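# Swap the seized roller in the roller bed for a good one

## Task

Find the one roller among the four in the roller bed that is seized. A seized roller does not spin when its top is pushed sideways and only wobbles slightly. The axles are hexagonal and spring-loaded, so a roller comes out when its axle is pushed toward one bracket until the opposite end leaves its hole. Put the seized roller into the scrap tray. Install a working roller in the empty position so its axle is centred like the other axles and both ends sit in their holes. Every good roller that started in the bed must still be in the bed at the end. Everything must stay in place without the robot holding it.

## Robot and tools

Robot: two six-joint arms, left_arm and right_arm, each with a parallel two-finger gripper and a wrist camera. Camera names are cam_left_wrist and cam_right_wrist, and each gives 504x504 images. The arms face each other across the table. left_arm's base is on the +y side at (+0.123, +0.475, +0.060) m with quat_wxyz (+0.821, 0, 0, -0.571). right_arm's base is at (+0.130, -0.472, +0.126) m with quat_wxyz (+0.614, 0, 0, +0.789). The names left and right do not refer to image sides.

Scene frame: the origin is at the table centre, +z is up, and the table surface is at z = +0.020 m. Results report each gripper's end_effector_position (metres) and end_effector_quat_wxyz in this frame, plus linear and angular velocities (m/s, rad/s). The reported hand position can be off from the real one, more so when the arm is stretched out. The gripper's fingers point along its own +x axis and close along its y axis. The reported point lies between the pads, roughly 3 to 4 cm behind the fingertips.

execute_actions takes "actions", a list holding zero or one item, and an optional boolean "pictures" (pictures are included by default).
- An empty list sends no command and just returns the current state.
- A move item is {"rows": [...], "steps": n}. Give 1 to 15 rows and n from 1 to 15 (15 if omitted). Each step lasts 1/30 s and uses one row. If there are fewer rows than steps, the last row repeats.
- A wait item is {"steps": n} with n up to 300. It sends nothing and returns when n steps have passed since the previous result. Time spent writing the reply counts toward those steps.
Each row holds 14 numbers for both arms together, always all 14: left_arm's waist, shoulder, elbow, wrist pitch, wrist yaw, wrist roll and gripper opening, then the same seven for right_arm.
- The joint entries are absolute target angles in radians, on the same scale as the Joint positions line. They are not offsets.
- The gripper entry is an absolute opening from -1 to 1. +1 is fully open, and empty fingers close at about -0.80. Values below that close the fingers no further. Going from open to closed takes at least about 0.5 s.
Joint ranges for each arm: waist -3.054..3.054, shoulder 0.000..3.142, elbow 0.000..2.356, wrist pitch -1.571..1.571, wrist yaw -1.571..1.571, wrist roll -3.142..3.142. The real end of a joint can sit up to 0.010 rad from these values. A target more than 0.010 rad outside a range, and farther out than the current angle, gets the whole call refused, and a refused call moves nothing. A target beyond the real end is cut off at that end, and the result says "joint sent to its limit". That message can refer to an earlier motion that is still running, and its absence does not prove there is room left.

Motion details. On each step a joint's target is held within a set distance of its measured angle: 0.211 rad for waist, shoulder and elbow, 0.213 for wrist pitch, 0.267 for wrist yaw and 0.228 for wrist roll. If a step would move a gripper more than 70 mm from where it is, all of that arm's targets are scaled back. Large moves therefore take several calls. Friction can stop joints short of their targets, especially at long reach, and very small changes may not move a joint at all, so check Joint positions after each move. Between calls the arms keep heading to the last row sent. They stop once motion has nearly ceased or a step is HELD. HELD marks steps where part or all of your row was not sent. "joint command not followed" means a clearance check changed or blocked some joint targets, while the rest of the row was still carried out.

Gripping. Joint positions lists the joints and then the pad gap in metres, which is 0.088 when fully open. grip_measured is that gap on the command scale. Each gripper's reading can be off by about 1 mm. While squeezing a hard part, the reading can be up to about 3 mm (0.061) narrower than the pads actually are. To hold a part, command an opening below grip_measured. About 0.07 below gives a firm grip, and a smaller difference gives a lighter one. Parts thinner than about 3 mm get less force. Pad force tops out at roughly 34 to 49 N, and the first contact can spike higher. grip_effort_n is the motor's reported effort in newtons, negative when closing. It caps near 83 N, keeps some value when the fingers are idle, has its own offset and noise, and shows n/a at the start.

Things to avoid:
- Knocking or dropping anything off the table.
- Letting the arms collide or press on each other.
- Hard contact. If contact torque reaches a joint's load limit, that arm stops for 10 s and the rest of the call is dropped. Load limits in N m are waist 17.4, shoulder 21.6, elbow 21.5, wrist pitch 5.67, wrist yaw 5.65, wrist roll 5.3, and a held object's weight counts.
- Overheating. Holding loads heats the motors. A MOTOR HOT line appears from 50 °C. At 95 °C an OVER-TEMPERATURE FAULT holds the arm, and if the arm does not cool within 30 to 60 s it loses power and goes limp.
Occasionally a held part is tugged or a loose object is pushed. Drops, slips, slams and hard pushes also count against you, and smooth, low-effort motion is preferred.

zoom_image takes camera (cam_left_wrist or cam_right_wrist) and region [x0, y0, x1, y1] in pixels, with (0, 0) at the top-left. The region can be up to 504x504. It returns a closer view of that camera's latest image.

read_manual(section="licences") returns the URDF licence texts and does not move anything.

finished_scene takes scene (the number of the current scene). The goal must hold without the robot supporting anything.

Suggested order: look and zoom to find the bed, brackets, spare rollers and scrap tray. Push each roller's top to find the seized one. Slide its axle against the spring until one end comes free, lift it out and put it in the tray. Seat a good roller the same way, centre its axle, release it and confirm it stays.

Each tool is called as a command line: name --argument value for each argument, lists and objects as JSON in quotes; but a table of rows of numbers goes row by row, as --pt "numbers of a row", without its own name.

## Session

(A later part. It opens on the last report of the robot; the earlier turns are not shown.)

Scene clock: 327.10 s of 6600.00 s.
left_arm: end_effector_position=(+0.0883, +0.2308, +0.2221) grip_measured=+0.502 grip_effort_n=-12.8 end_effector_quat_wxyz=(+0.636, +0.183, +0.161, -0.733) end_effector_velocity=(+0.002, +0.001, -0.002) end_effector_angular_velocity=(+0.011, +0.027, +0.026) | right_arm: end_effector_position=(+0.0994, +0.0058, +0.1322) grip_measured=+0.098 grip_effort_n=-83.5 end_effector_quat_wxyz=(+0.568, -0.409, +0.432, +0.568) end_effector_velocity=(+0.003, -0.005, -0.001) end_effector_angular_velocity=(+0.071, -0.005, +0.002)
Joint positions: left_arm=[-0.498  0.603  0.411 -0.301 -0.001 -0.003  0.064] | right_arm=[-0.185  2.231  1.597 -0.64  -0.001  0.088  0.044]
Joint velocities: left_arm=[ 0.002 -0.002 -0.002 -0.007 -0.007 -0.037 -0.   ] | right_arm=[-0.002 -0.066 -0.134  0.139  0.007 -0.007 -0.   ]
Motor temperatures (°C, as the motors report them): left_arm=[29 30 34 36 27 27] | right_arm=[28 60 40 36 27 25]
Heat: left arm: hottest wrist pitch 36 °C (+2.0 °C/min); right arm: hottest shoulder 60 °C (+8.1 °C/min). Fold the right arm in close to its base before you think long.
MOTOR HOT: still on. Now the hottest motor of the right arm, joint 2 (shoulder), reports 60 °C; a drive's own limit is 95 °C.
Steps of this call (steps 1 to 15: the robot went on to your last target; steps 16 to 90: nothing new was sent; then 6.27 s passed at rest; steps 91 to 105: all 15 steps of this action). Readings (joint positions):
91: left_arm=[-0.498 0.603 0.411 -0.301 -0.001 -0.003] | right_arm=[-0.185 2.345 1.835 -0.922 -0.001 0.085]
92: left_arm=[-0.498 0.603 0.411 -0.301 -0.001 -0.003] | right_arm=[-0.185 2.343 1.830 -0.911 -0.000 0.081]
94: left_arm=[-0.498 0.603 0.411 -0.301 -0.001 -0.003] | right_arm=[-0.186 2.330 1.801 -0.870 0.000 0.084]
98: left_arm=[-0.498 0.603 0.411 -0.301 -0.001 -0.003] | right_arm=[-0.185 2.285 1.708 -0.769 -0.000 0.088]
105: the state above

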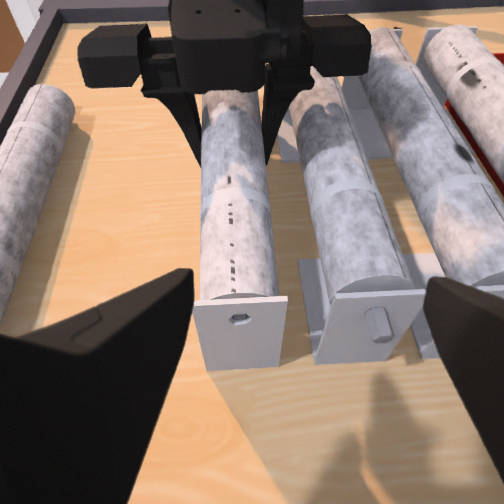

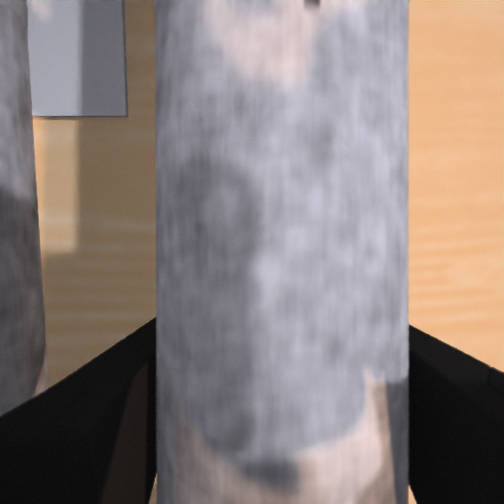

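execute_actions --actions '[{"rows":[[-0.45,1,0.85,-0.8,0,-0.07,0.5,-0.185,2.15,1.56,-0.53,0,0.085,-0.03],[-0.45,1,0.85,-0.8,0,-0.07,0.5,-0.185,2.13,1.51,-0.465,0,0.085,-0.03],[-0.45,1,0.85,-0.8,0,-0.07,0.5,-0.185,2.11,1.455,-0.4,0,0.085,-0.03],[-0.45,1,0.85,-0.8,0,-0.07,0.5,-0.185,2.09,1.405,-0.33,0,0.085,-0.03],[-0.45,1,0.85,-0.8,0,-0.07,0.5,-0.185,2.065,1.355,-0.255,0,0.085,-0.03]]}]' --pictures false

execute_actions --actions '[{"rows":[[-0.45,1,0.85,-0.8,0,-0.07,0.5,-0.185,2.052,1.31,-0.19,0,0.085,-0.03],[-0.45,1,0.85,-0.8,0,-0.07,0.5,-0.185,2.04,1.27,-0.125,0,0.085,-0.03],[-0.45,1,0.85,-0.8,0,-0.07,0.5,-0.185,2.028,1.23,-0.06,0,0.085,-0.03],[-0.45,1,0.85,-0.8,0,-0.07,0.5,-0.185,2.016,1.19,0.01,0,0.085,-0.03],[-0.45,1,0.85,-0.8,0,-0.07,0.5,-0.185,2.005,1.15,0.075,0,0.085,-0.03]]}]'

Scene clock: 337.03 s of 6600.00 s.
left_arm: end_effector_position=(+0.0983, +0.2213, +0.2301) grip_measured=+0.502 grip_effort_n=-12.8 end_effector_quat_wxyz=(+0.609, +0.315, +0.326, -0.651) end_effector_velocity=(-0.002, +0.005, -0.003) end_effector_angular_velocity=(+0.092, +0.010, +0.006) | right_arm: end_effector_position=(+0.0997, +0.0040, +0.1304) grip_measured=+0.098 grip_effort_n=-83.5 end_effector_quat_wxyz=(+0.603, -0.349, +0.379, +0.610) end_effector_velocity=(+0.000, -0.005, -0.003) end_effector_angular_velocity=(+0.017, +0.004, +0.007)
Joint positions: left_arm=[-0.452  0.988  0.837 -0.787  0.001 -0.066  0.064] | right_arm=[-0.185  2.123  1.336 -0.293 -0.     0.088  0.044]
Joint velocities: left_arm=[-0.007  0.051  0.056 -0.095  0.007 -0.022 -0.   ] | right_arm=[-0.002 -0.017 -0.051  0.051 -0.007 -0.007 -0.   ]
Motor temperatures (°C, as the motors report them): left_arm=[29 30 34 36 27 27] | right_arm=[28 64 39 39 27 25]
Heat: left arm: hottest wrist pitch 36 °C (+1.0 °C/min); right arm: hottest shoulder 64 °C (+8.0 °C/min). Fold the right arm in close to its base before you think long.
MOTOR HOT: still on. Now the hottest motor of the right arm, joint 2 (shoulder), reports 64 °C; a drive's own limit is 95 °C.
Steps of this call (steps 1 to 30: the robot went on to your last target; steps 31 to 90: nothing new was sent; then 6.43 s passed at rest; steps 91 to 105: all 15 steps of this action). Readings (joint positions):
91: left_arm=[-0.495 0.619 0.429 -0.329 0.001 -0.009] | right_arm=[-0.185 2.223 1.579 -0.616 -0.001 0.088]
92: left_arm=[-0.484 0.664 0.476 -0.397 0.001 -0.025] | right_arm=[-0.185 2.216 1.561 -0.589 -0.000 0.088]
94: left_arm=[-0.467 0.776 0.580 -0.493 0.001 -0.045] | right_arm=[-0.185 2.190 1.499 -0.507 -0.000 0.088]
98: left_arm=[-0.455 0.941 0.767 -0.689 0.001 -0.061] | right_arm=[-0.185 2.139 1.378 -0.352 -0.000 0.088]
105: the state above

Scene clock: 337.53 s of 6600.00 s.
left_arm: end_effector_position=(+0.0983, +0.2218, +0.2300) grip_measured=+0.502 grip_effort_n=-12.8 end_effector_quat_wxyz=(+0.608, +0.318, +0.329, -0.649) end_effector_velocity=(+0.001, +0.002, -0.001) end_effector_angular_velocity=(+0.008, +0.006, +0.020) | right_arm: end_effector_position=(+0.0999, +0.0023, +0.1283) grip_measured=+0.098 grip_effort_n=-83.5 end_effector_quat_wxyz=(+0.630, -0.289, +0.326, +0.643) end_effector_velocity=(-0.002, +0.000, +0.002) end_effector_angular_velocity=(+0.041, +0.006, +0.028)
Joint positions: left_arm=[-0.452  0.994  0.844 -0.798  0.001 -0.067  0.064] | right_arm=[-0.185  2.069  1.131  0.039  0.001  0.089  0.044]
Joint velocities: left_arm=[-0.002 -0.002 -0.002 -0.007 -0.007 -0.022 -0.   ] | right_arm=[-0.002 -0.012 -0.037  0.066 -0.022 -0.022 -0.   ]
Motor temperatures (°C, as the motors report them): left_arm=[29 30 34 36 27 27] | right_arm=[28 64 39 40 27 25]
Heat: left arm: hottest wrist pitch 36 °C (+1.0 °C/min); right arm: hottest shoulder 64 °C (+8.1 °C/min). Fold the right arm in close to its base before you think long.
MOTOR HOT: still on. Now the hottest motor of the right arm, joint 2 (shoulder), reports 64 °C; a drive's own limit is 95 °C.
Steps of this call (steps 1 to 15: all 15 steps of this action). Readings (joint positions):
1: left_arm=[-0.452 0.990 0.839 -0.790 0.001 -0.066] | right_arm=[-0.185 2.122 1.331 -0.284 -0.000 0.088]
2: left_arm=[-0.452 0.991 0.840 -0.792 0.001 -0.066] | right_arm=[-0.185 2.117 1.313 -0.256 0.000 0.088]
4: left_arm=[-0.452 0.992 0.841 -0.795 0.001 -0.066] | right_arm=[-0.185 2.099 1.258 -0.175 0.001 0.088]
8: left_arm=[-0.452 0.993 0.843 -0.797 0.001 -0.067] | right_arm=[-0.185 2.075 1.164 -0.019 0.001 0.088]
15: the state above

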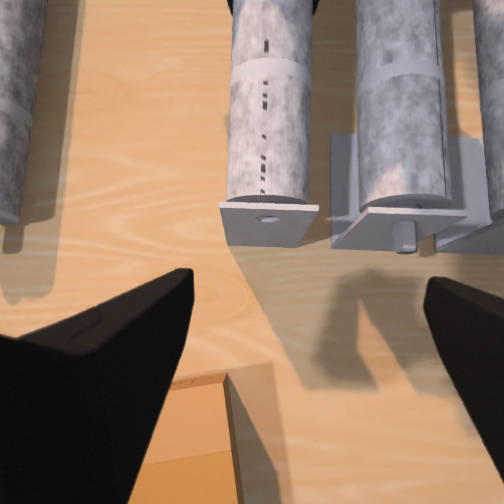

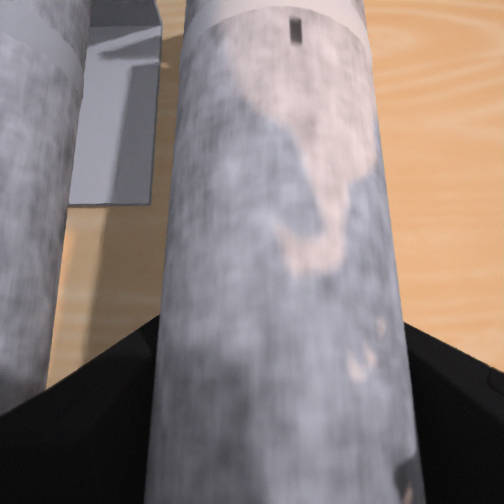

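execute_actions --actions '[{"rows":[[-0.45,1,0.85,-0.8,0,-0.07,0.5,-0.185,1.985,1.115,0.09,0,0.085,-0.03],[-0.45,1,0.85,-0.8,0,-0.07,0.5,-0.185,1.975,1.09,0.11,0,0.085,-0.03]]}]'

Scene clock: 340.00 s of 6600.00 s.
left_arm: end_effector_position=(+0.0983, +0.2218, +0.2300) grip_measured=+0.502 grip_effort_n=-12.8 end_effector_quat_wxyz=(+0.608, +0.318, +0.329, -0.649) end_effector_velocity=(+0.003, -0.001, +0.001) end_effector_angular_velocity=(-0.009, -0.021, +0.004) | right_arm: end_effector_position=(+0.1009, -0.0029, +0.1364) grip_measured=+0.098 grip_effort_n=-83.5 end_effector_quat_wxyz=(+0.636, -0.277, +0.314, +0.648) end_effector_velocity=(+0.005, -0.002, -0.001) end_effector_angular_velocity=(-0.007, -0.001, -0.018)
Joint positions: left_arm=[-0.452  0.994  0.844 -0.798  0.001 -0.067  0.064] | right_arm=[-0.186  2.028  1.079  0.088  0.003  0.089  0.044]
Joint velocities: left_arm=[-0.002 -0.002 -0.002  0.007 -0.022  0.007 -0.   ] | right_arm=[-0.007 -0.002 -0.002 -0.007  0.007  0.007 -0.   ]
Motor temperatures (°C, as the motors report them): left_arm=[29 30 34 36 27 27] | right_arm=[28 64 39 41 27 25]
Heat: left arm: hottest wrist pitch 36 °C (+1.0 °C/min); right arm: hottest shoulder 64 °C (+8.1 °C/min). Fold the right arm in close to its base before you think long.
MOTOR HOT: still on. Now the hottest motor of the right arm, joint 2 (shoulder), reports 64 °C; a drive's own limit is 95 °C.
Steps of this call (steps 1 to 15: the robot went on to your last target; steps 16 to 59: nothing new was sent; steps 60 to 74: all 15 steps of this action). Readings (joint positions):
60: left_arm=[-0.452 0.994 0.844 -0.798 0.001 -0.067] | right_arm=[-0.185 2.067 1.125 0.047 0.001 0.089]
61: left_arm=[-0.452 0.994 0.844 -0.798 0.001 -0.067] | right_arm=[-0.185 2.063 1.115 0.061 0.001 0.089]
63: left_arm=[-0.452 0.994 0.844 -0.798 0.001 -0.067] | right_arm=[-0.185 2.052 1.100 0.081 0.001 0.089]
67: left_arm=[-0.452 0.994 0.844 -0.798 0.001 -0.067] | right_arm=[-0.186 2.033 1.084 0.086 0.003 0.089]
74: the state above

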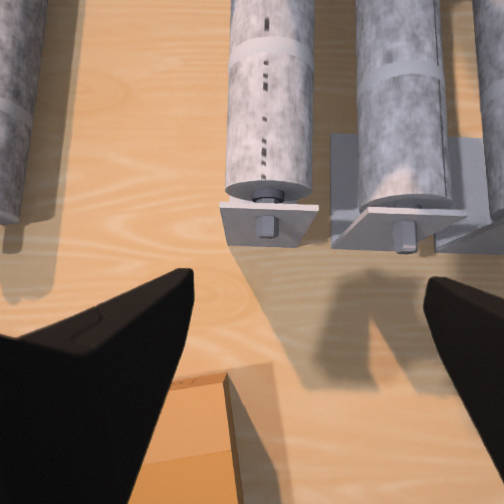

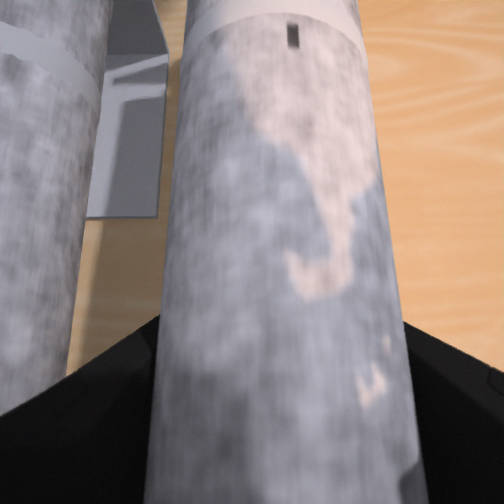

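In. Move tube forward, grab and pull the axle.

execute_actions --actions '[{"rows":[[-0.422,1.298,0.822,-0.624,0,-0.07,-0.2,-0.183,2.04,1.16,0.055,0,0.085,-0.03]],"steps":12}]' --pictures false

execute_actions --actions '[{"rows":[[-0.422,1.35,0.75,-0.5,0,-0.07,-0.2,-0.183,2.04,1.16,0.055,0,0.085,-0.03],[-0.422,1.35,0.75,-0.5,0,-0.07,-0.2,-0.183,2.04,1.16,0.055,0,0.085,-0.03],[-0.422,1.375,0.716,-0.443,0,-0.07,-0.2,-0.183,2.04,1.16,0.055,0,0.085,-0.03],[-0.422,1.375,0.716,-0.443,0,-0.07,-0.2,-0.183,2.04,1.16,0.055,0,0.085,-0.03],[-0.422,1.4,0.7,-0.407,0,-0.07,-0.2,-0.183,2.04,1.16,0.055,0,0.085,-0.03]]}]' --pictures false

execute_actions --actions '[{"rows":[[-0.422,1.4,0.7,-0.407,0,-0.07,-0.75,-0.183,2.04,1.16,0.055,0,0.085,-0.03]],"steps":10}]'

execute_actions --actions '[{"rows":[[-0.424,1.37,0.69,-0.414,0,-0.07,-0.75,-0.183,2.04,1.16,0.055,0,0.085,-0.03],[-0.426,1.34,0.665,-0.422,0,-0.07,-0.75,-0.183,2.04,1.16,0.055,0,0.085,-0.03],[-0.43,1.31,0.64,-0.43,0,-0.07,-0.75,-0.183,2.04,1.16,0.055,0,0.085,-0.03],[-0.432,1.278,0.612,-0.445,0,-0.07,-0.75,-0.183,2.04,1.16,0.055,0,0.085,-0.03]]}]'

Scene clock: 346.37 s of 6600.00 s.
left_arm: end_effector_position=(+0.1026, +0.1829, +0.1682) grip_measured=-0.181 grip_effort_n=-13.3 end_effector_quat_wxyz=(+0.595, +0.359, +0.374, -0.614) end_effector_velocity=(-0.001, -0.002, +0.002) end_effector_angular_velocity=(-0.012, +0.004, -0.007) | right_arm: end_effector_position=(+0.1004, +0.0004, +0.1303) grip_measured=+0.098 grip_effort_n=-83.5 end_effector_quat_wxyz=(+0.631, -0.288, +0.324, +0.643) end_effector_velocity=(+0.002, -0.000, +0.001) end_effector_angular_velocity=(-0.002, -0.010, -0.001)
Joint positions: left_arm=[-0.425  1.284  0.824 -0.628  0.001 -0.067  0.03 ] | right_arm=[-0.185  2.057  1.119  0.044  0.002  0.088  0.044]
Joint velocities: left_arm=[ 0.002 -0.002  0.002  0.007  0.007  0.007 -0.009] | right_arm=[-0.002 -0.002  0.002 -0.007  0.007 -0.007 -0.   ]
Motor temperatures (°C, as the motors report them): left_arm=[29 30 34 35 27 27] | right_arm=[28 65 39 42 27 25]
Heat: left arm: hottest wrist pitch 35 °C (+0.0 °C/min); right arm: hottest shoulder 65 °C (+9.1 °C/min). Fold the right arm in close to its base before you think long.
MOTOR HOT: still on. Now the hottest motor of the right arm, joint 2 (shoulder), reports 65 °C; a drive's own limit is 95 °C.
Steps of this call (steps 1 to 15: the robot went on to your last target; steps 16 to 90: nothing new was sent; then 2.97 s passed at rest; steps 91 to 102: all 12 steps of this action). Readings (joint positions):
91: left_arm=[-0.451 1.009 0.843 -0.788 0.001 -0.067] | right_arm=[-0.186 2.030 1.080 0.086 0.003 0.089]
92: left_arm=[-0.444 1.041 0.843 -0.737 0.001 -0.067] | right_arm=[-0.186 2.034 1.088 0.071 0.003 0.089]
94: left_arm=[-0.433 1.145 0.848 -0.668 0.001 -0.067] | right_arm=[-0.186 2.044 1.100 0.058 0.003 0.088]
98: left_arm=[-0.426 1.273 0.826 -0.645 0.001 -0.067] | right_arm=[-0.185 2.052 1.116 0.047 0.002 0.088]
102: the state above

Scene clock: 346.87 s of 6600.00 s.
left_arm: end_effector_position=(+0.1021, +0.1740, +0.1224) grip_measured=-0.198 grip_effort_n=-12.8 end_effector_quat_wxyz=(+0.595, +0.359, +0.374, -0.614) end_effector_velocity=(-0.001, +0.007, -0.006) end_effector_angular_velocity=(+0.023, +0.008, +0.001) | right_arm: end_effector_position=(+0.1004, +0.0004, +0.1302) grip_measured=+0.098 grip_effort_n=-83.5 end_effector_quat_wxyz=(+0.631, -0.289, +0.324, +0.643) end_effector_velocity=(-0.002, -0.001, +0.002) end_effector_angular_velocity=(-0.003, +0.003, +0.028)
Joint positions: left_arm=[-0.425  1.39   0.711 -0.411  0.001 -0.067  0.029] | right_arm=[-0.185  2.058  1.12   0.042  0.002  0.088  0.044]
Joint velocities: left_arm=[-0.002 -0.002 -0.017 -0.007  0.007 -0.007 -0.   ] | right_arm=[-0.002 -0.007 -0.002 -0.007 -0.022 -0.022 -0.   ]
Motor temperatures (°C, as the motors report them): left_arm=[29 30 34 35 27 27] | right_arm=[28 64 39 42 27 25]
Heat: left arm: hottest wrist pitch 35 °C (+0.0 °C/min); right arm: hottest shoulder 64 °C (+8.1 °C/min). Fold the right arm in close to its base before you think long.
MOTOR HOT: still on. Now the hottest motor of the right arm, joint 2 (shoulder), reports 64 °C; a drive's own limit is 95 °C.
Steps of this call (steps 1 to 15: all 15 steps of this action). Readings (joint positions):
1: left_arm=[-0.425 1.289 0.818 -0.612 0.001 -0.067] | right_arm=[-0.185 2.057 1.120 0.044 0.002 0.088]
2: left_arm=[-0.425 1.296 0.806 -0.573 0.001 -0.067] | right_arm=[-0.185 2.057 1.120 0.043 0.002 0.088]
4: left_arm=[-0.425 1.326 0.776 -0.512 0.001 -0.067] | right_arm=[-0.185 2.057 1.120 0.043 0.002 0.088]
8: left_arm=[-0.425 1.381 0.722 -0.442 0.001 -0.067] | right_arm=[-0.185 2.058 1.120 0.042 0.002 0.088]
15: the state above

Scene clock: 347.20 s of 6600.00 s.
left_arm: end_effector_position=(+0.1026, +0.1738, +0.1222) grip_measured=-0.639 grip_effort_n=-83.5 end_effector_quat_wxyz=(+0.596, +0.359, +0.374, -0.613) end_effector_velocity=(+0.003, +0.001, -0.001) end_effector_angular_velocity=(+0.007, -0.003, +0.040) | right_arm: end_effector_position=(+0.1004, +0.0003, +0.1302) grip_measured=+0.098 grip_effort_n=-83.5 end_effector_quat_wxyz=(+0.631, -0.289, +0.324, +0.643) end_effector_velocity=(+0.002, -0.000, +0.001) end_effector_angular_velocity=(-0.002, -0.008, +0.014)
Joint positions: left_arm=[-0.424  1.39   0.711 -0.409 -0.    -0.067  0.008] | right_arm=[-0.185  2.058  1.12   0.042  0.002  0.088  0.044]
Joint velocities: left_arm=[-0.002  0.002  0.002 -0.007 -0.022 -0.037 -0.   ] | right_arm=[-0.007 -0.002  0.002 -0.007 -0.007 -0.022 -0.   ]
Motor temperatures (°C, as the motors report them): left_arm=[29 30 34 35 27 27] | right_arm=[28 64 39 42 27 25]
Heat: left arm: hottest wrist pitch 35 °C (+0.0 °C/min); right arm: hottest shoulder 64 °C (+8.1 °C/min). Fold the right arm in close to its base before you think long.
MOTOR HOT: still on. Now the hottest motor of the right arm, joint 2 (shoulder), reports 64 °C; a drive's own limit is 95 °C.
Steps of this call (steps 1 to 10: all 10 steps of this action). Readings (joint positions):
1: left_arm=[-0.425 1.390 0.711 -0.411 0.001 -0.067] | right_arm=[-0.185 2.058 1.120 0.042 0.002 0.088]
2: left_arm=[-0.425 1.390 0.711 -0.410 0.001 -0.067] | right_arm=[-0.185 2.058 1.120 0.042 0.002 0.088]
4: left_arm=[-0.425 1.390 0.711 -0.409 -0.000 -0.067] | right_arm=[-0.185 2.058 1.120 0.042 0.002 0.088]
8: left_arm=[-0.424 1.390 0.711 -0.409 -0.000 -0.067] | right_arm=[-0.185 2.058 1.120 0.042 0.002 0.088]
10: the state above

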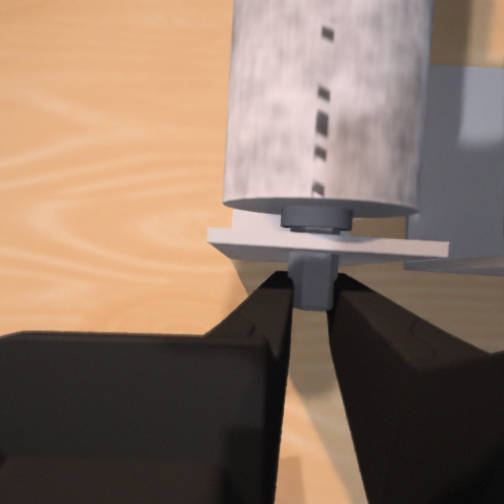

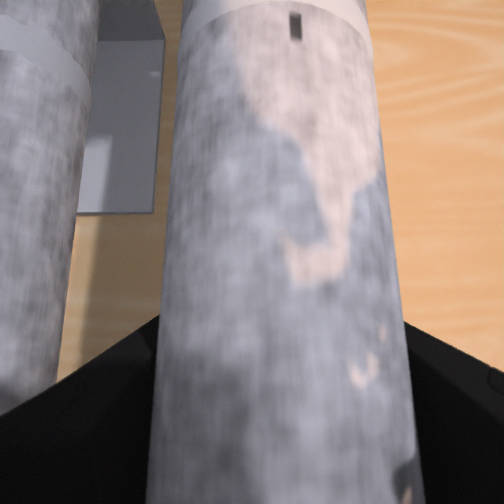

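Scene clock: 347.70 s of 6600.00 s.
left_arm: end_effector_position=(+0.1032, +0.1967, +0.1207) grip_measured=-0.639 grip_effort_n=-83.5 end_effector_quat_wxyz=(+0.595, +0.359, +0.373, -0.614) end_effector_velocity=(-0.001, +0.006, -0.002) end_effector_angular_velocity=(+0.008, +0.009, +0.001) | right_arm: end_effector_position=(+0.1005, +0.0029, +0.1306) grip_measured=+0.098 grip_effort_n=-83.5 end_effector_quat_wxyz=(+0.632, -0.287, +0.323, +0.644) end_effector_velocity=(+0.000, -0.001, +0.002) end_effector_angular_velocity=(-0.002, -0.010, +0.004)
Joint positions: left_arm=[-0.428  1.292  0.631 -0.426 -0.001 -0.067  0.008] | right_arm=[-0.186  2.064  1.128  0.045  0.003  0.088  0.044]
Joint velocities: left_arm=[-0.002 -0.017 -0.017 -0.007  0.007 -0.007 -0.   ] | right_arm=[ 0.002 -0.007 -0.002 -0.007  0.007 -0.007 -0.   ]
Motor temperatures (°C, as the motors report them): left_arm=[29 30 34 35 27 27] | right_arm=[28 64 39 42 27 25]
Heat: left arm: hottest wrist pitch 35 °C (+0.0 °C/min); right arm: hottest shoulder 64 °C (+8.0 °C/min). Fold the right arm in close to its base before you think long.
MOTOR HOT: still on. Now the hottest motor of the right arm, joint 2 (shoulder), reports 64 °C; a drive's own limit is 95 °C.
Steps of this call (steps 1 to 15: all 15 steps of this action). Readings (joint positions):
1: left_arm=[-0.424 1.389 0.709 -0.409 -0.000 -0.067] | right_arm=[-0.185 2.058 1.120 0.042 0.002 0.088]
2: left_arm=[-0.424 1.384 0.705 -0.407 -0.000 -0.067] | right_arm=[-0.185 2.058 1.120 0.042 0.002 0.088]
4: left_arm=[-0.425 1.360 0.683 -0.401 -0.000 -0.067] | right_arm=[-0.185 2.060 1.124 0.045 0.003 0.088]
8: left_arm=[-0.427 1.306 0.641 -0.422 -0.001 -0.067] | right_arm=[-0.186 2.062 1.127 0.045 0.003 0.088]
15: the state above

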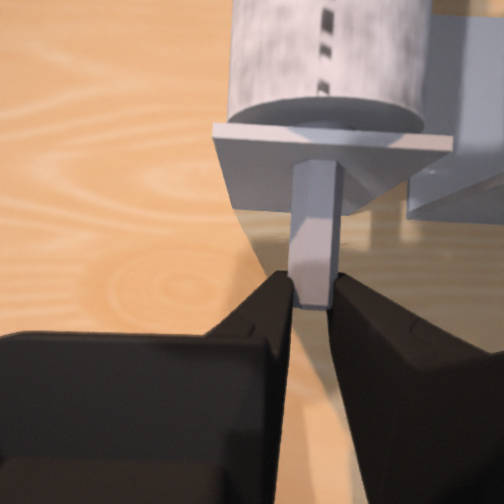

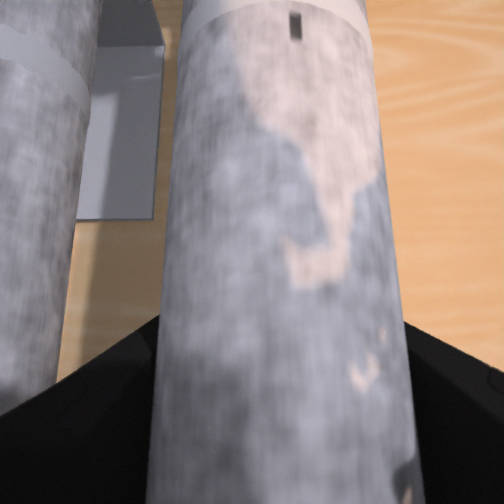

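execute_actions --actions '[]'

execute_actions --actions '[{"rows":[[-0.432,1.278,0.612,-0.445,0,-0.07,-0.75,-0.182,2.055,1.16,0.06,0,0.085,-0.03],[-0.432,1.278,0.612,-0.445,0,-0.07,-0.75,-0.182,2.068,1.16,0.065,0,0.085,-0.03]]}]'

Scene clock: 364.13 s of 6600.00 s.
left_arm: end_effector_position=(+0.1032, +0.1970, +0.1208) grip_measured=-0.639 grip_effort_n=-83.5 end_effector_quat_wxyz=(+0.595, +0.359, +0.373, -0.615) end_effector_velocity=(-0.001, +0.005, -0.002) end_effector_angular_velocity=(+0.022, +0.001, -0.012) | right_arm: end_effector_position=(+0.1005, +0.0029, +0.1306) grip_measured=+0.098 grip_effort_n=-83.5 end_effector_quat_wxyz=(+0.632, -0.287, +0.323, +0.644) end_effector_velocity=(-0.002, -0.005, -0.005) end_effector_angular_velocity=(-0.027, -0.001, +0.013)
Joint positions: left_arm=[-0.428  1.291  0.63  -0.426 -0.001 -0.067  0.008] | right_arm=[-0.186  2.064  1.128  0.045  0.003  0.088  0.044]
Joint velocities: left_arm=[-0.002 -0.002 -0.002 -0.022  0.007  0.007 -0.   ] | right_arm=[ 0.002  0.002 -0.002 -0.022 -0.007 -0.007  0.   ]
Motor temperatures (°C, as the motors report them): left_arm=[29 31 33 33 27 27] | right_arm=[28 60 39 41 27 25]
Heat: left arm: hottest elbow 33 °C (-2.0 °C/min); right arm: hottest shoulder 60 °C (+0.0 °C/min). Fold the right arm in close to its base before you think long.
MOTOR HOT: still on. Now the hottest motor of the right arm, joint 2 (shoulder), reports 60 °C; a drive's own limit is 95 °C.
Steps of this call (steps 1 to 15: the robot went on to your last target; steps 16 to 90: nothing new was sent; then 13.43 s passed at rest). Readings (joint positions):
1: left_arm=[-0.428 1.292 0.631 -0.426 -0.001 -0.067] | right_arm=[-0.186 2.064 1.128 0.045 0.003 0.088]
2: left_arm=[-0.428 1.292 0.630 -0.426 -0.001 -0.067] | right_arm=[-0.186 2.064 1.128 0.045 0.003 0.088]
4: left_arm=[-0.428 1.291 0.630 -0.426 -0.001 -0.067] | right_arm=[-0.186 2.064 1.128 0.045 0.003 0.088]
8: left_arm=[-0.428 1.291 0.630 -0.426 -0.001 -0.067] | right_arm=[-0.186 2.064 1.128 0.045 0.003 0.088]
90: the state above
All arms were judged still, so your last target was given up. Only a new action makes them travel on or press farther. Fingers that are still opening or closing keep moving.

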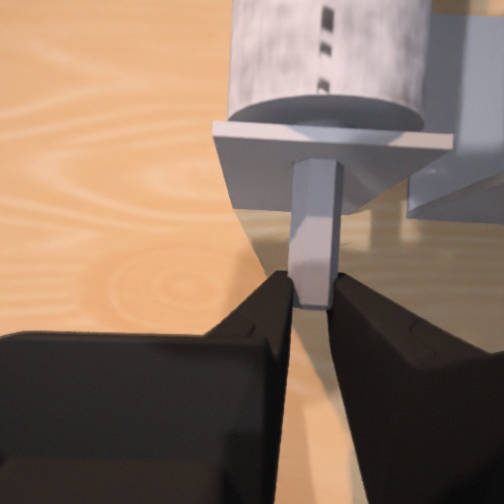

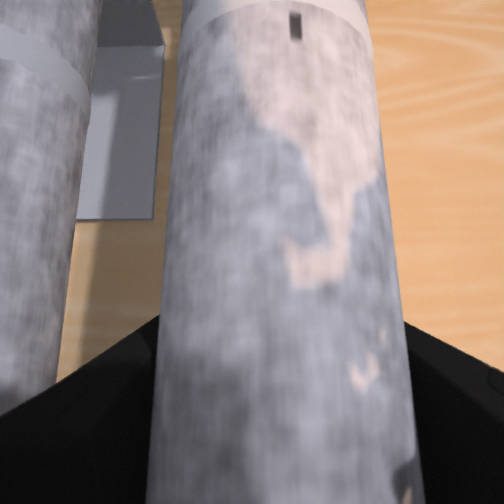

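Scene clock: 364.63 s of 6600.00 s.
left_arm: end_effector_position=(+0.1032, +0.1976, +0.1221) grip_measured=-0.639 grip_effort_n=-83.5 end_effector_quat_wxyz=(+0.596, +0.358, +0.372, -0.615) end_effector_velocity=(+0.001, +0.002, +0.000) end_effector_angular_velocity=(+0.002, -0.003, +0.007) | right_arm: end_effector_position=(+0.1005, +0.0031, +0.1224) grip_measured=+0.098 grip_effort_n=-83.5 end_effector_quat_wxyz=(+0.630, -0.290, +0.326, +0.642) end_effector_velocity=(+0.000, -0.002, -0.001) end_effector_angular_velocity=(-0.007, +0.001, +0.008)
Joint positions: left_arm=[-0.428  1.284  0.63  -0.431 -0.001 -0.067  0.008] | right_arm=[-0.186  2.086  1.13   0.055  0.003  0.087  0.044]
Joint velocities: left_arm=[-0.002 -0.007 -0.002 -0.007 -0.007 -0.007 -0.   ] | right_arm=[-0.002 -0.002 -0.002 -0.007 -0.007 -0.007 -0.   ]
Motor temperatures (°C, as the motors report them): left_arm=[29 31 33 33 27 27] | right_arm=[28 60 39 41 27 25]
Heat: left arm: hottest elbow 33 °C (-2.0 °C/min); right arm: hottest shoulder 60 °C (+0.0 °C/min). Fold the right arm in close to its base before you think long.
MOTOR HOT: still on. Now the hottest motor of the right arm, joint 2 (shoulder), reports 60 °C; a drive's own limit is 95 °C.
Steps of this call (steps 1 to 15: all 15 steps of this action). Readings (joint positions):
1: left_arm=[-0.428 1.291 0.630 -0.427 -0.001 -0.067] | right_arm=[-0.186 2.065 1.128 0.045 0.003 0.088]
2: left_arm=[-0.428 1.291 0.630 -0.427 -0.001 -0.067] | right_arm=[-0.186 2.068 1.128 0.046 0.003 0.088]
4: left_arm=[-0.428 1.288 0.630 -0.429 -0.001 -0.067] | right_arm=[-0.186 2.076 1.129 0.051 0.003 0.088]
8: left_arm=[-0.428 1.284 0.630 -0.431 -0.001 -0.067] | right_arm=[-0.186 2.086 1.130 0.055 0.003 0.087]
15: the state above

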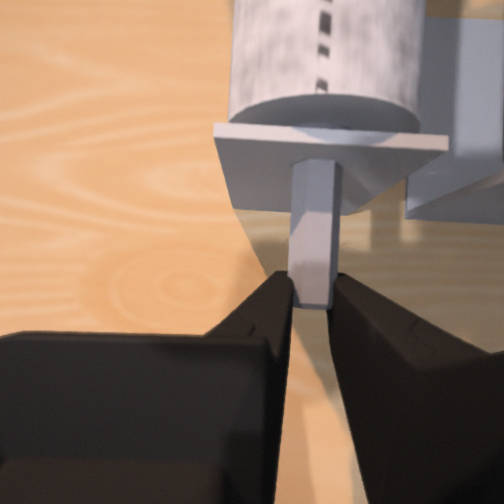

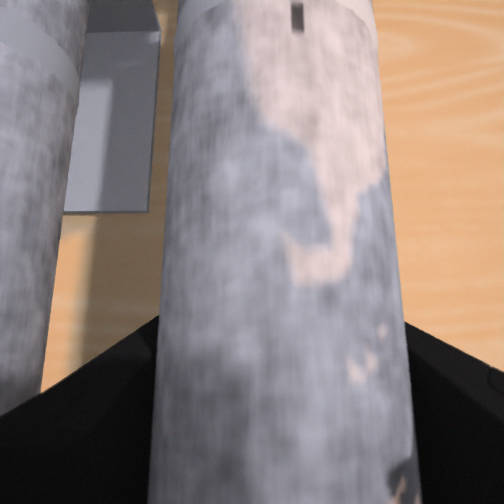

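Ease left forward partly and release, so the axle tip rests on the far plate; then use left as a viewer.

execute_actions --actions '[{"rows":[[-0.43,1.3,0.635,-0.435,0,-0.07,-0.75,-0.182,2.072,1.16,0.068,0,0.085,-0.03],[-0.43,1.31,0.645,-0.43,0,-0.07,-0.75,-0.182,2.072,1.16,0.068,0,0.085,-0.03],[-0.428,1.325,0.66,-0.43,0,-0.07,-0.75,-0.182,2.072,1.16,0.068,0,0.085,-0.03]]}]' --pictures false

execute_actions --actions '[{"rows":[[-0.428,1.325,0.66,-0.43,0,-0.07,-0.3,-0.182,2.072,1.16,0.068,0,0.085,-0.03]],"steps":8}]'

execute_actions --actions '[{"rows":[[-0.428,1.25,0.64,-0.43,0,-0.07,-0.3,-0.182,2.072,1.16,0.068,0,0.085,-0.03],[-0.44,1.15,0.62,-0.43,0,-0.07,-0.3,-0.182,2.072,1.16,0.068,0,0.085,-0.03],[-0.46,1.0,0.62,-0.43,0,-0.07,-0.3,-0.182,2.072,1.16,0.068,0,0.085,-0.03],[-0.48,0.8,0.6,-0.4,0,0,-0.3,-0.182,2.072,1.16,0.068,0,0.085,-0.03]]}]'

Scene clock: 371.77 s of 6600.00 s.
left_arm: end_effector_position=(+0.1031, +0.1945, +0.1218) grip_measured=-0.639 grip_effort_n=-83.5 end_effector_quat_wxyz=(+0.594, +0.363, +0.376, -0.612) end_effector_velocity=(-0.001, -0.002, +0.003) end_effector_angular_velocity=(-0.016, +0.011, +0.029) | right_arm: end_effector_position=(+0.1003, +0.0031, +0.1214) grip_measured=+0.098 grip_effort_n=-83.5 end_effector_quat_wxyz=(+0.630, -0.291, +0.326, +0.642) end_effector_velocity=(+0.000, +0.001, +0.001) end_effector_angular_velocity=(+0.007, +0.002, +0.008)
Joint positions: left_arm=[-0.428  1.307  0.65  -0.44  -0.001 -0.067  0.008] | right_arm=[-0.185  2.089  1.13   0.057  0.003  0.087  0.044]
Joint velocities: left_arm=[-0.007 -0.007  0.002  0.007 -0.007 -0.037 -0.   ] | right_arm=[-0.002 -0.002 -0.002  0.007 -0.007 -0.007 -0.   ]
Motor temperatures (°C, as the motors report them): left_arm=[29 32 33 32 27 27] | right_arm=[28 59 39 41 27 25]
Heat: left arm: hottest elbow 33 °C (-2.0 °C/min); right arm: hottest shoulder 59 °C (-2.0 °C/min). Fold the right arm in close to its base before you think long.
MOTOR HOT: still on. Now the hottest motor of the right arm, joint 2 (shoulder), reports 59 °C; a drive's own limit is 95 °C.
Steps of this call (steps 1 to 15: the robot went on to your last target; steps 16 to 90: nothing new was sent; then 3.63 s passed at rest; steps 91 to 105: all 15 steps of this action). Readings (joint positions):
91: left_arm=[-0.428 1.284 0.630 -0.431 -0.001 -0.067] | right_arm=[-0.186 2.087 1.130 0.055 0.003 0.087]
92: left_arm=[-0.428 1.286 0.632 -0.431 -0.001 -0.067] | right_arm=[-0.186 2.087 1.130 0.056 0.003 0.087]
94: left_arm=[-0.428 1.297 0.642 -0.433 -0.001 -0.067] | right_arm=[-0.186 2.088 1.130 0.057 0.003 0.087]
98: left_arm=[-0.428 1.306 0.648 -0.439 -0.001 -0.067] | right_arm=[-0.185 2.089 1.130 0.057 0.003 0.087]
105: the state above

Scene clock: 372.03 s of 6600.00 s.
left_arm: end_effector_position=(+0.1029, +0.1917, +0.1217) grip_measured=-0.340 grip_effort_n=16.0 end_effector_quat_wxyz=(+0.595, +0.361, +0.374, -0.613) end_effector_velocity=(+0.002, -0.004, +0.005) end_effector_angular_velocity=(-0.023, -0.014, +0.014) | right_arm: end_effector_position=(+0.1003, +0.0031, +0.1214) grip_measured=+0.098 grip_effort_n=-83.5 end_effector_quat_wxyz=(+0.630, -0.291, +0.326, +0.642) end_effector_velocity=(+0.000, -0.003, -0.002) end_effector_angular_velocity=(-0.003, +0.013, +0.012)
Joint positions: left_arm=[-0.428  1.316  0.654 -0.43  -0.001 -0.067  0.022] | right_arm=[-0.185  2.089  1.13   0.057  0.003  0.087  0.044]
Joint velocities: left_arm=[-0.002 -0.007  0.007  0.007 -0.022 -0.007  0.017] | right_arm=[-0.007 -0.002 -0.012  0.007 -0.022 -0.007 -0.   ]
Motor temperatures (°C, as the motors report them): left_arm=[29 32 33 32 27 27] | right_arm=[28 59 39 41 27 25]
Heat: left arm: hottest elbow 33 °C (-3.0 °C/min); right arm: hottest shoulder 59 °C (-2.0 °C/min). Fold the right arm in close to its base before you think long.
MOTOR HOT: still on. Now the hottest motor of the right arm, joint 2 (shoulder), reports 59 °C; a drive's own limit is 95 °C.
Steps of this call (steps 1 to 8: all 8 steps of this action). Readings (joint positions):
1: left_arm=[-0.428 1.307 0.650 -0.440 -0.001 -0.067] | right_arm=[-0.185 2.089 1.130 0.057 0.003 0.087]
2: left_arm=[-0.428 1.309 0.650 -0.437 -0.001 -0.067] | right_arm=[-0.185 2.089 1.130 0.057 0.003 0.087]
4: left_arm=[-0.428 1.315 0.653 -0.430 -0.001 -0.067] | right_arm=[-0.185 2.089 1.130 0.057 0.003 0.087]
8: the state above

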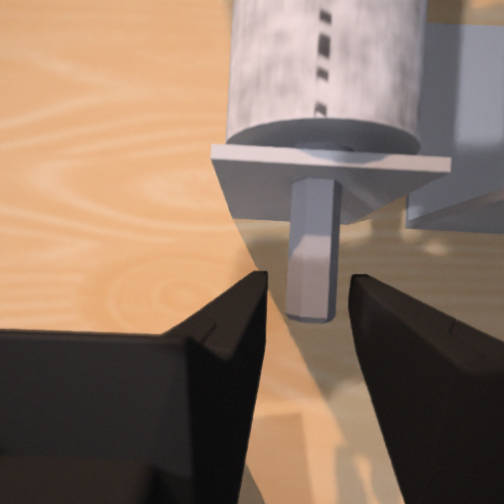

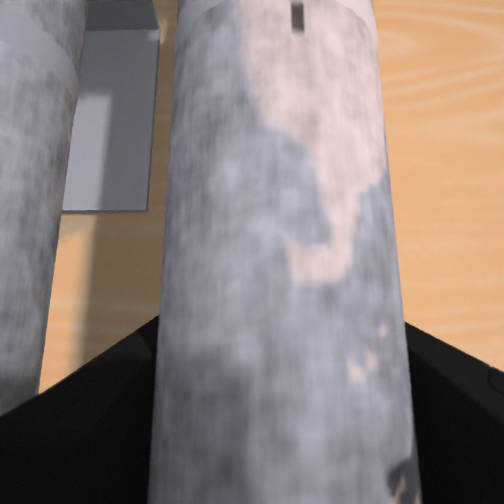

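Scene clock: 372.53 s of 6600.00 s.
left_arm: end_effector_position=(+0.0905, +0.2057, +0.2439) grip_measured=-0.302 grip_effort_n=16.0 end_effector_quat_wxyz=(+0.635, +0.218, +0.195, -0.715) end_effector_velocity=(+0.001, +0.015, -0.010) end_effector_angular_velocity=(+0.016, -0.012, -0.005) | right_arm: end_effector_position=(+0.1003, +0.0031, +0.1214) grip_measured=+0.098 grip_effort_n=-83.5 end_effector_quat_wxyz=(+0.630, -0.291, +0.326, +0.642) end_effector_velocity=(+0.000, -0.006, -0.004) end_effector_angular_velocity=(-0.027, +0.009, -0.004)
Joint positions: left_arm=[-0.477  0.813  0.616 -0.397 -0.001 -0.005  0.024] | right_arm=[-0.185  2.089  1.13   0.057  0.003  0.087  0.044]
Joint velocities: left_arm=[-0.007 -0.066 -0.046 -0.037 -0.007  0.007 -0.   ] | right_arm=[-0.002 -0.002 -0.007 -0.022 -0.007  0.007 -0.   ]
Motor temperatures (°C, as the motors report them): left_arm=[29 32 33 32 27 27] | right_arm=[28 59 39 41 27 25]
Heat: left arm: hottest elbow 33 °C (-3.0 °C/min); right arm: hottest shoulder 59 °C (-2.0 °C/min). Fold the right arm in close to its base before you think long.
MOTOR HOT: still on. Now the hottest motor of the right arm, joint 2 (shoulder), reports 59 °C; a drive's own limit is 95 °C.
Steps of this call (steps 1 to 15: all 15 steps of this action). Readings (joint positions):
1: left_arm=[-0.428 1.313 0.654 -0.430 -0.001 -0.067] | right_arm=[-0.185 2.089 1.130 0.057 0.003 0.087]
2: left_arm=[-0.428 1.295 0.651 -0.430 -0.001 -0.067] | right_arm=[-0.185 2.089 1.130 0.057 0.003 0.087]
4: left_arm=[-0.439 1.212 0.632 -0.432 -0.001 -0.061] | right_arm=[-0.185 2.089 1.130 0.057 0.003 0.087]
8: left_arm=[-0.470 1.001 0.621 -0.406 -0.001 -0.019] | right_arm=[-0.185 2.089 1.130 0.057 0.003 0.087]
15: the state above

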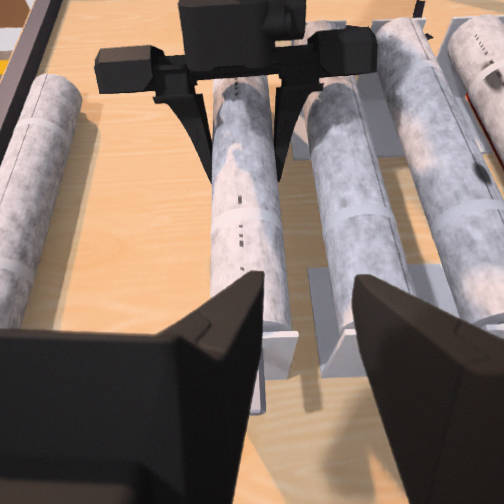

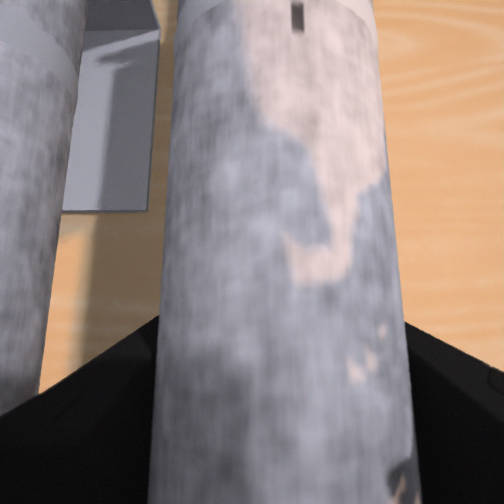

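execute_actions --actions '[{"rows":[[-0.48,0.7,0.5,-0.4,0,0,1,-0.182,2.079,1.16,0.072,0,0.085,-0.03]]}]'

execute_actions --actions '[{"rows":[[-0.48,0.7,0.5,-0.4,0,0,1,-0.182,2.086,1.16,0.074,0,0.085,-0.03]]}]'

Scene clock: 375.23 s of 6600.00 s.
left_arm: end_effector_position=(+0.0927, +0.2252, +0.2246) grip_measured=+0.975 grip_effort_n=15.1 end_effector_quat_wxyz=(+0.634, +0.218, +0.194, -0.716) end_effector_velocity=(+0.002, +0.002, -0.005) end_effector_angular_velocity=(+0.012, +0.000, +0.013) | right_arm: end_effector_position=(+0.1003, +0.0031, +0.1207) grip_measured=+0.098 grip_effort_n=-83.5 end_effector_quat_wxyz=(+0.630, -0.291, +0.326, +0.642) end_effector_velocity=(-0.000, +0.005, +0.007) end_effector_angular_velocity=(+0.022, +0.003, +0.008)
Joint positions: left_arm=[-0.478  0.704  0.513 -0.401 -0.001 -0.003  0.087] | right_arm=[-0.185  2.091  1.13   0.058  0.003  0.087  0.044]
Joint velocities: left_arm=[ 0.002 -0.007 -0.012 -0.007 -0.007 -0.007  0.009] | right_arm=[-0.002 -0.007  0.007  0.007 -0.007 -0.007 -0.   ]
Motor temperatures (°C, as the motors report them): left_arm=[29 32 33 32 27 27] | right_arm=[28 58 39 41 27 25]
Heat: left arm: hottest elbow 33 °C (-3.0 °C/min); right arm: hottest shoulder 58 °C (-2.0 °C/min). Fold the right arm in close to its base before you think long.
MOTOR HOT: still on. Now the hottest motor of the right arm, joint 2 (shoulder), reports 58 °C; a drive's own limit is 95 °C.
Steps of this call (steps 1 to 15: the robot went on to your last target; steps 16 to 66: nothing new was sent; steps 67 to 81: all 15 steps of this action). Readings (joint positions):
67: left_arm=[-0.478 0.797 0.603 -0.394 -0.001 -0.003] | right_arm=[-0.185 2.090 1.130 0.057 0.003 0.087]
68: left_arm=[-0.478 0.776 0.583 -0.390 -0.001 -0.003] | right_arm=[-0.185 2.090 1.130 0.058 0.003 0.087]
70: left_arm=[-0.478 0.731 0.543 -0.402 -0.001 -0.003] | right_arm=[-0.185 2.091 1.130 0.058 0.003 0.087]
74: left_arm=[-0.478 0.711 0.517 -0.402 -0.001 -0.003] | right_arm=[-0.185 2.091 1.130 0.058 0.003 0.087]
81: the state above

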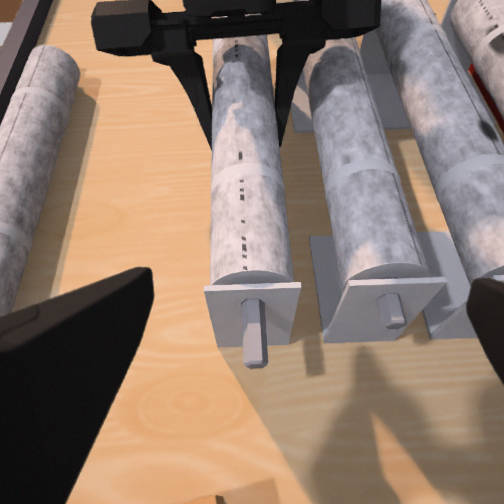

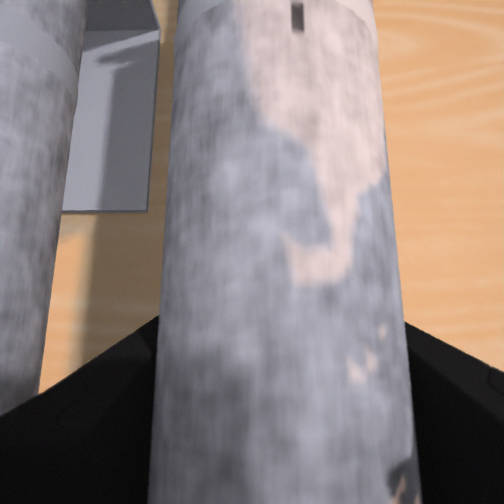

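Scene clock: 375.73 s of 6600.00 s.
left_arm: end_effector_position=(+0.0927, +0.2253, +0.2245) grip_measured=+0.992 grip_effort_n=15.6 end_effector_quat_wxyz=(+0.634, +0.218, +0.194, -0.716) end_effector_velocity=(+0.000, -0.001, +0.001) end_effector_angular_velocity=(-0.007, +0.003, +0.008) | right_arm: end_effector_position=(+0.1003, +0.0030, +0.1200) grip_measured=+0.098 grip_effort_n=-83.5 end_effector_quat_wxyz=(+0.630, -0.291, +0.327, +0.642) end_effector_velocity=(+0.002, -0.002, -0.003) end_effector_angular_velocity=(-0.012, -0.011, -0.001)
Joint positions: left_arm=[-0.478  0.703  0.512 -0.401 -0.001 -0.003  0.088] | right_arm=[-0.185  2.093  1.13   0.059  0.003  0.087  0.044]
Joint velocities: left_arm=[-0.002 -0.002 -0.002  0.007 -0.007 -0.007  0.   ] | right_arm=[-0.002  0.002 -0.002 -0.007  0.007 -0.007 -0.   ]
Motor temperatures (°C, as the motors report them): left_arm=[29 32 33 33 27 27] | right_arm=[28 58 39 41 27 25]
Heat: left arm: hottest elbow 33 °C (-3.0 °C/min); right arm: hottest shoulder 58 °C (-2.0 °C/min). Fold the right arm in close to its base before you think long.
MOTOR HOT: still on. Now the hottest motor of the right arm, joint 2 (shoulder), reports 58 °C; a drive's own limit is 95 °C.
Steps of this call (steps 1 to 15: all 15 steps of this action). Readings (joint positions):
1: left_arm=[-0.478 0.704 0.512 -0.401 -0.001 -0.003] | right_arm=[-0.185 2.092 1.130 0.058 0.003 0.087]
2: left_arm=[-0.478 0.704 0.512 -0.401 -0.001 -0.003] | right_arm=[-0.185 2.092 1.130 0.058 0.003 0.087]
4: left_arm=[-0.478 0.704 0.512 -0.401 -0.001 -0.003] | right_arm=[-0.185 2.093 1.130 0.059 0.003 0.087]
8: left_arm=[-0.478 0.703 0.512 -0.401 -0.001 -0.003] | right_arm=[-0.185 2.093 1.130 0.059 0.003 0.087]
15: the state above

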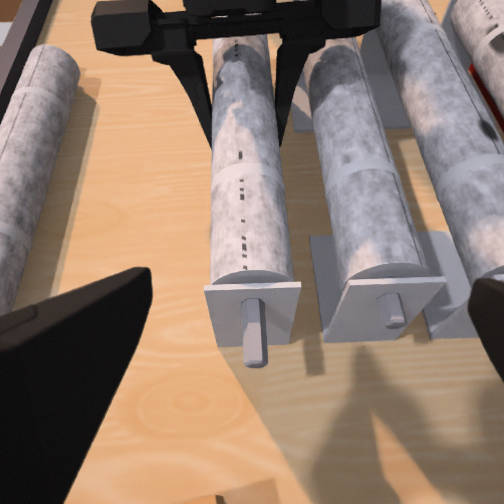

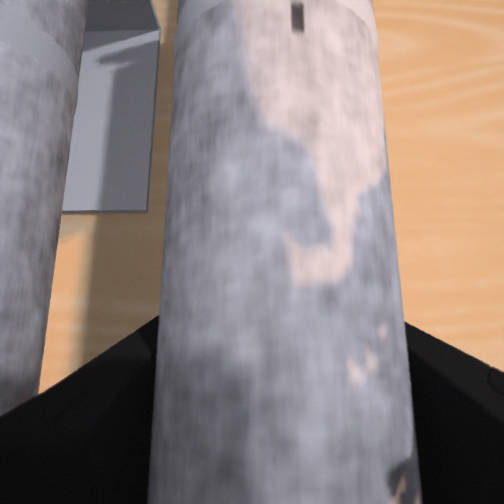

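execute_actions --actions '[{"rows":[[-0.48,0.7,0.5,-0.4,0,0,1,-0.172,2.08,1.15,0.065,0,0.085,-0.03]]}]'

Scene clock: 377.83 s of 6600.00 s.
left_arm: end_effector_position=(+0.0927, +0.2253, +0.2245) grip_measured=+0.992 grip_effort_n=16.0 end_effector_quat_wxyz=(+0.634, +0.218, +0.194, -0.716) end_effector_velocity=(-0.002, +0.002, -0.005) end_effector_angular_velocity=(+0.018, +0.008, -0.004) | right_arm: end_effector_position=(+0.1003, +0.0029, +0.1199) grip_measured=+0.098 grip_effort_n=-83.5 end_effector_quat_wxyz=(+0.630, -0.292, +0.326, +0.641) end_effector_velocity=(-0.002, -0.001, +0.002) end_effector_angular_velocity=(-0.003, +0.001, +0.013)
Joint positions: left_arm=[-0.478  0.703  0.512 -0.401 -0.001 -0.003  0.088] | right_arm=[-0.185  2.093  1.13   0.058  0.005  0.087  0.044]
Joint velocities: left_arm=[-0.002  0.002 -0.007 -0.007  0.007 -0.007  0.   ] | right_arm=[ 0.002 -0.007 -0.002 -0.007 -0.007 -0.007 -0.   ]
Motor temperatures (°C, as the motors report them): left_arm=[29 31 33 33 27 27] | right_arm=[28 58 39 41 27 25]
Heat: left arm: hottest elbow 33 °C (-3.0 °C/min); right arm: hottest shoulder 58 °C (-2.0 °C/min). Fold the right arm in close to its base before you think long.
MOTOR HOT: still on. Now the hottest motor of the right arm, joint 2 (shoulder), reports 58 °C; a drive's own limit is 95 °C.
Steps of this call (steps 1 to 15: the robot went on to your last target; steps 16 to 48: nothing new was sent; steps 49 to 63: all 15 steps of this action). Readings (joint positions):
49: left_arm=[-0.478 0.703 0.512 -0.401 -0.001 -0.003] | right_arm=[-0.185 2.093 1.130 0.059 0.003 0.087]
50: left_arm=[-0.478 0.703 0.512 -0.401 -0.001 -0.003] | right_arm=[-0.185 2.093 1.130 0.059 0.003 0.087]
52: left_arm=[-0.478 0.703 0.512 -0.401 -0.001 -0.003] | right_arm=[-0.185 2.093 1.130 0.058 0.003 0.087]
56: left_arm=[-0.478 0.703 0.512 -0.401 -0.001 -0.003] | right_arm=[-0.185 2.093 1.130 0.058 0.004 0.087]
63: the state above

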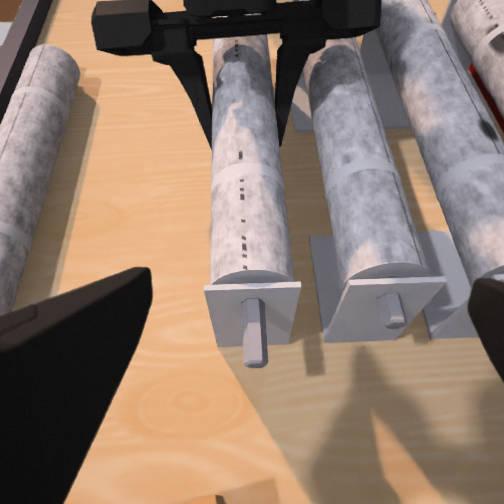

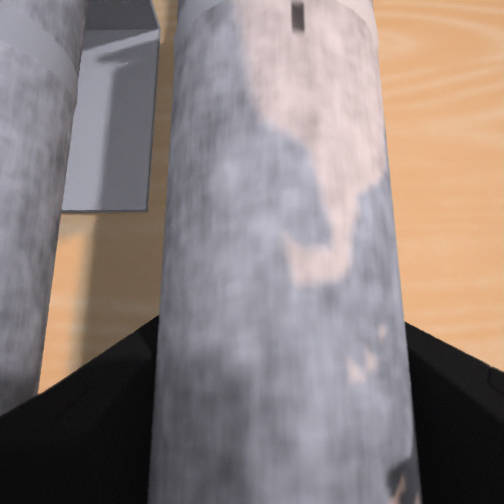

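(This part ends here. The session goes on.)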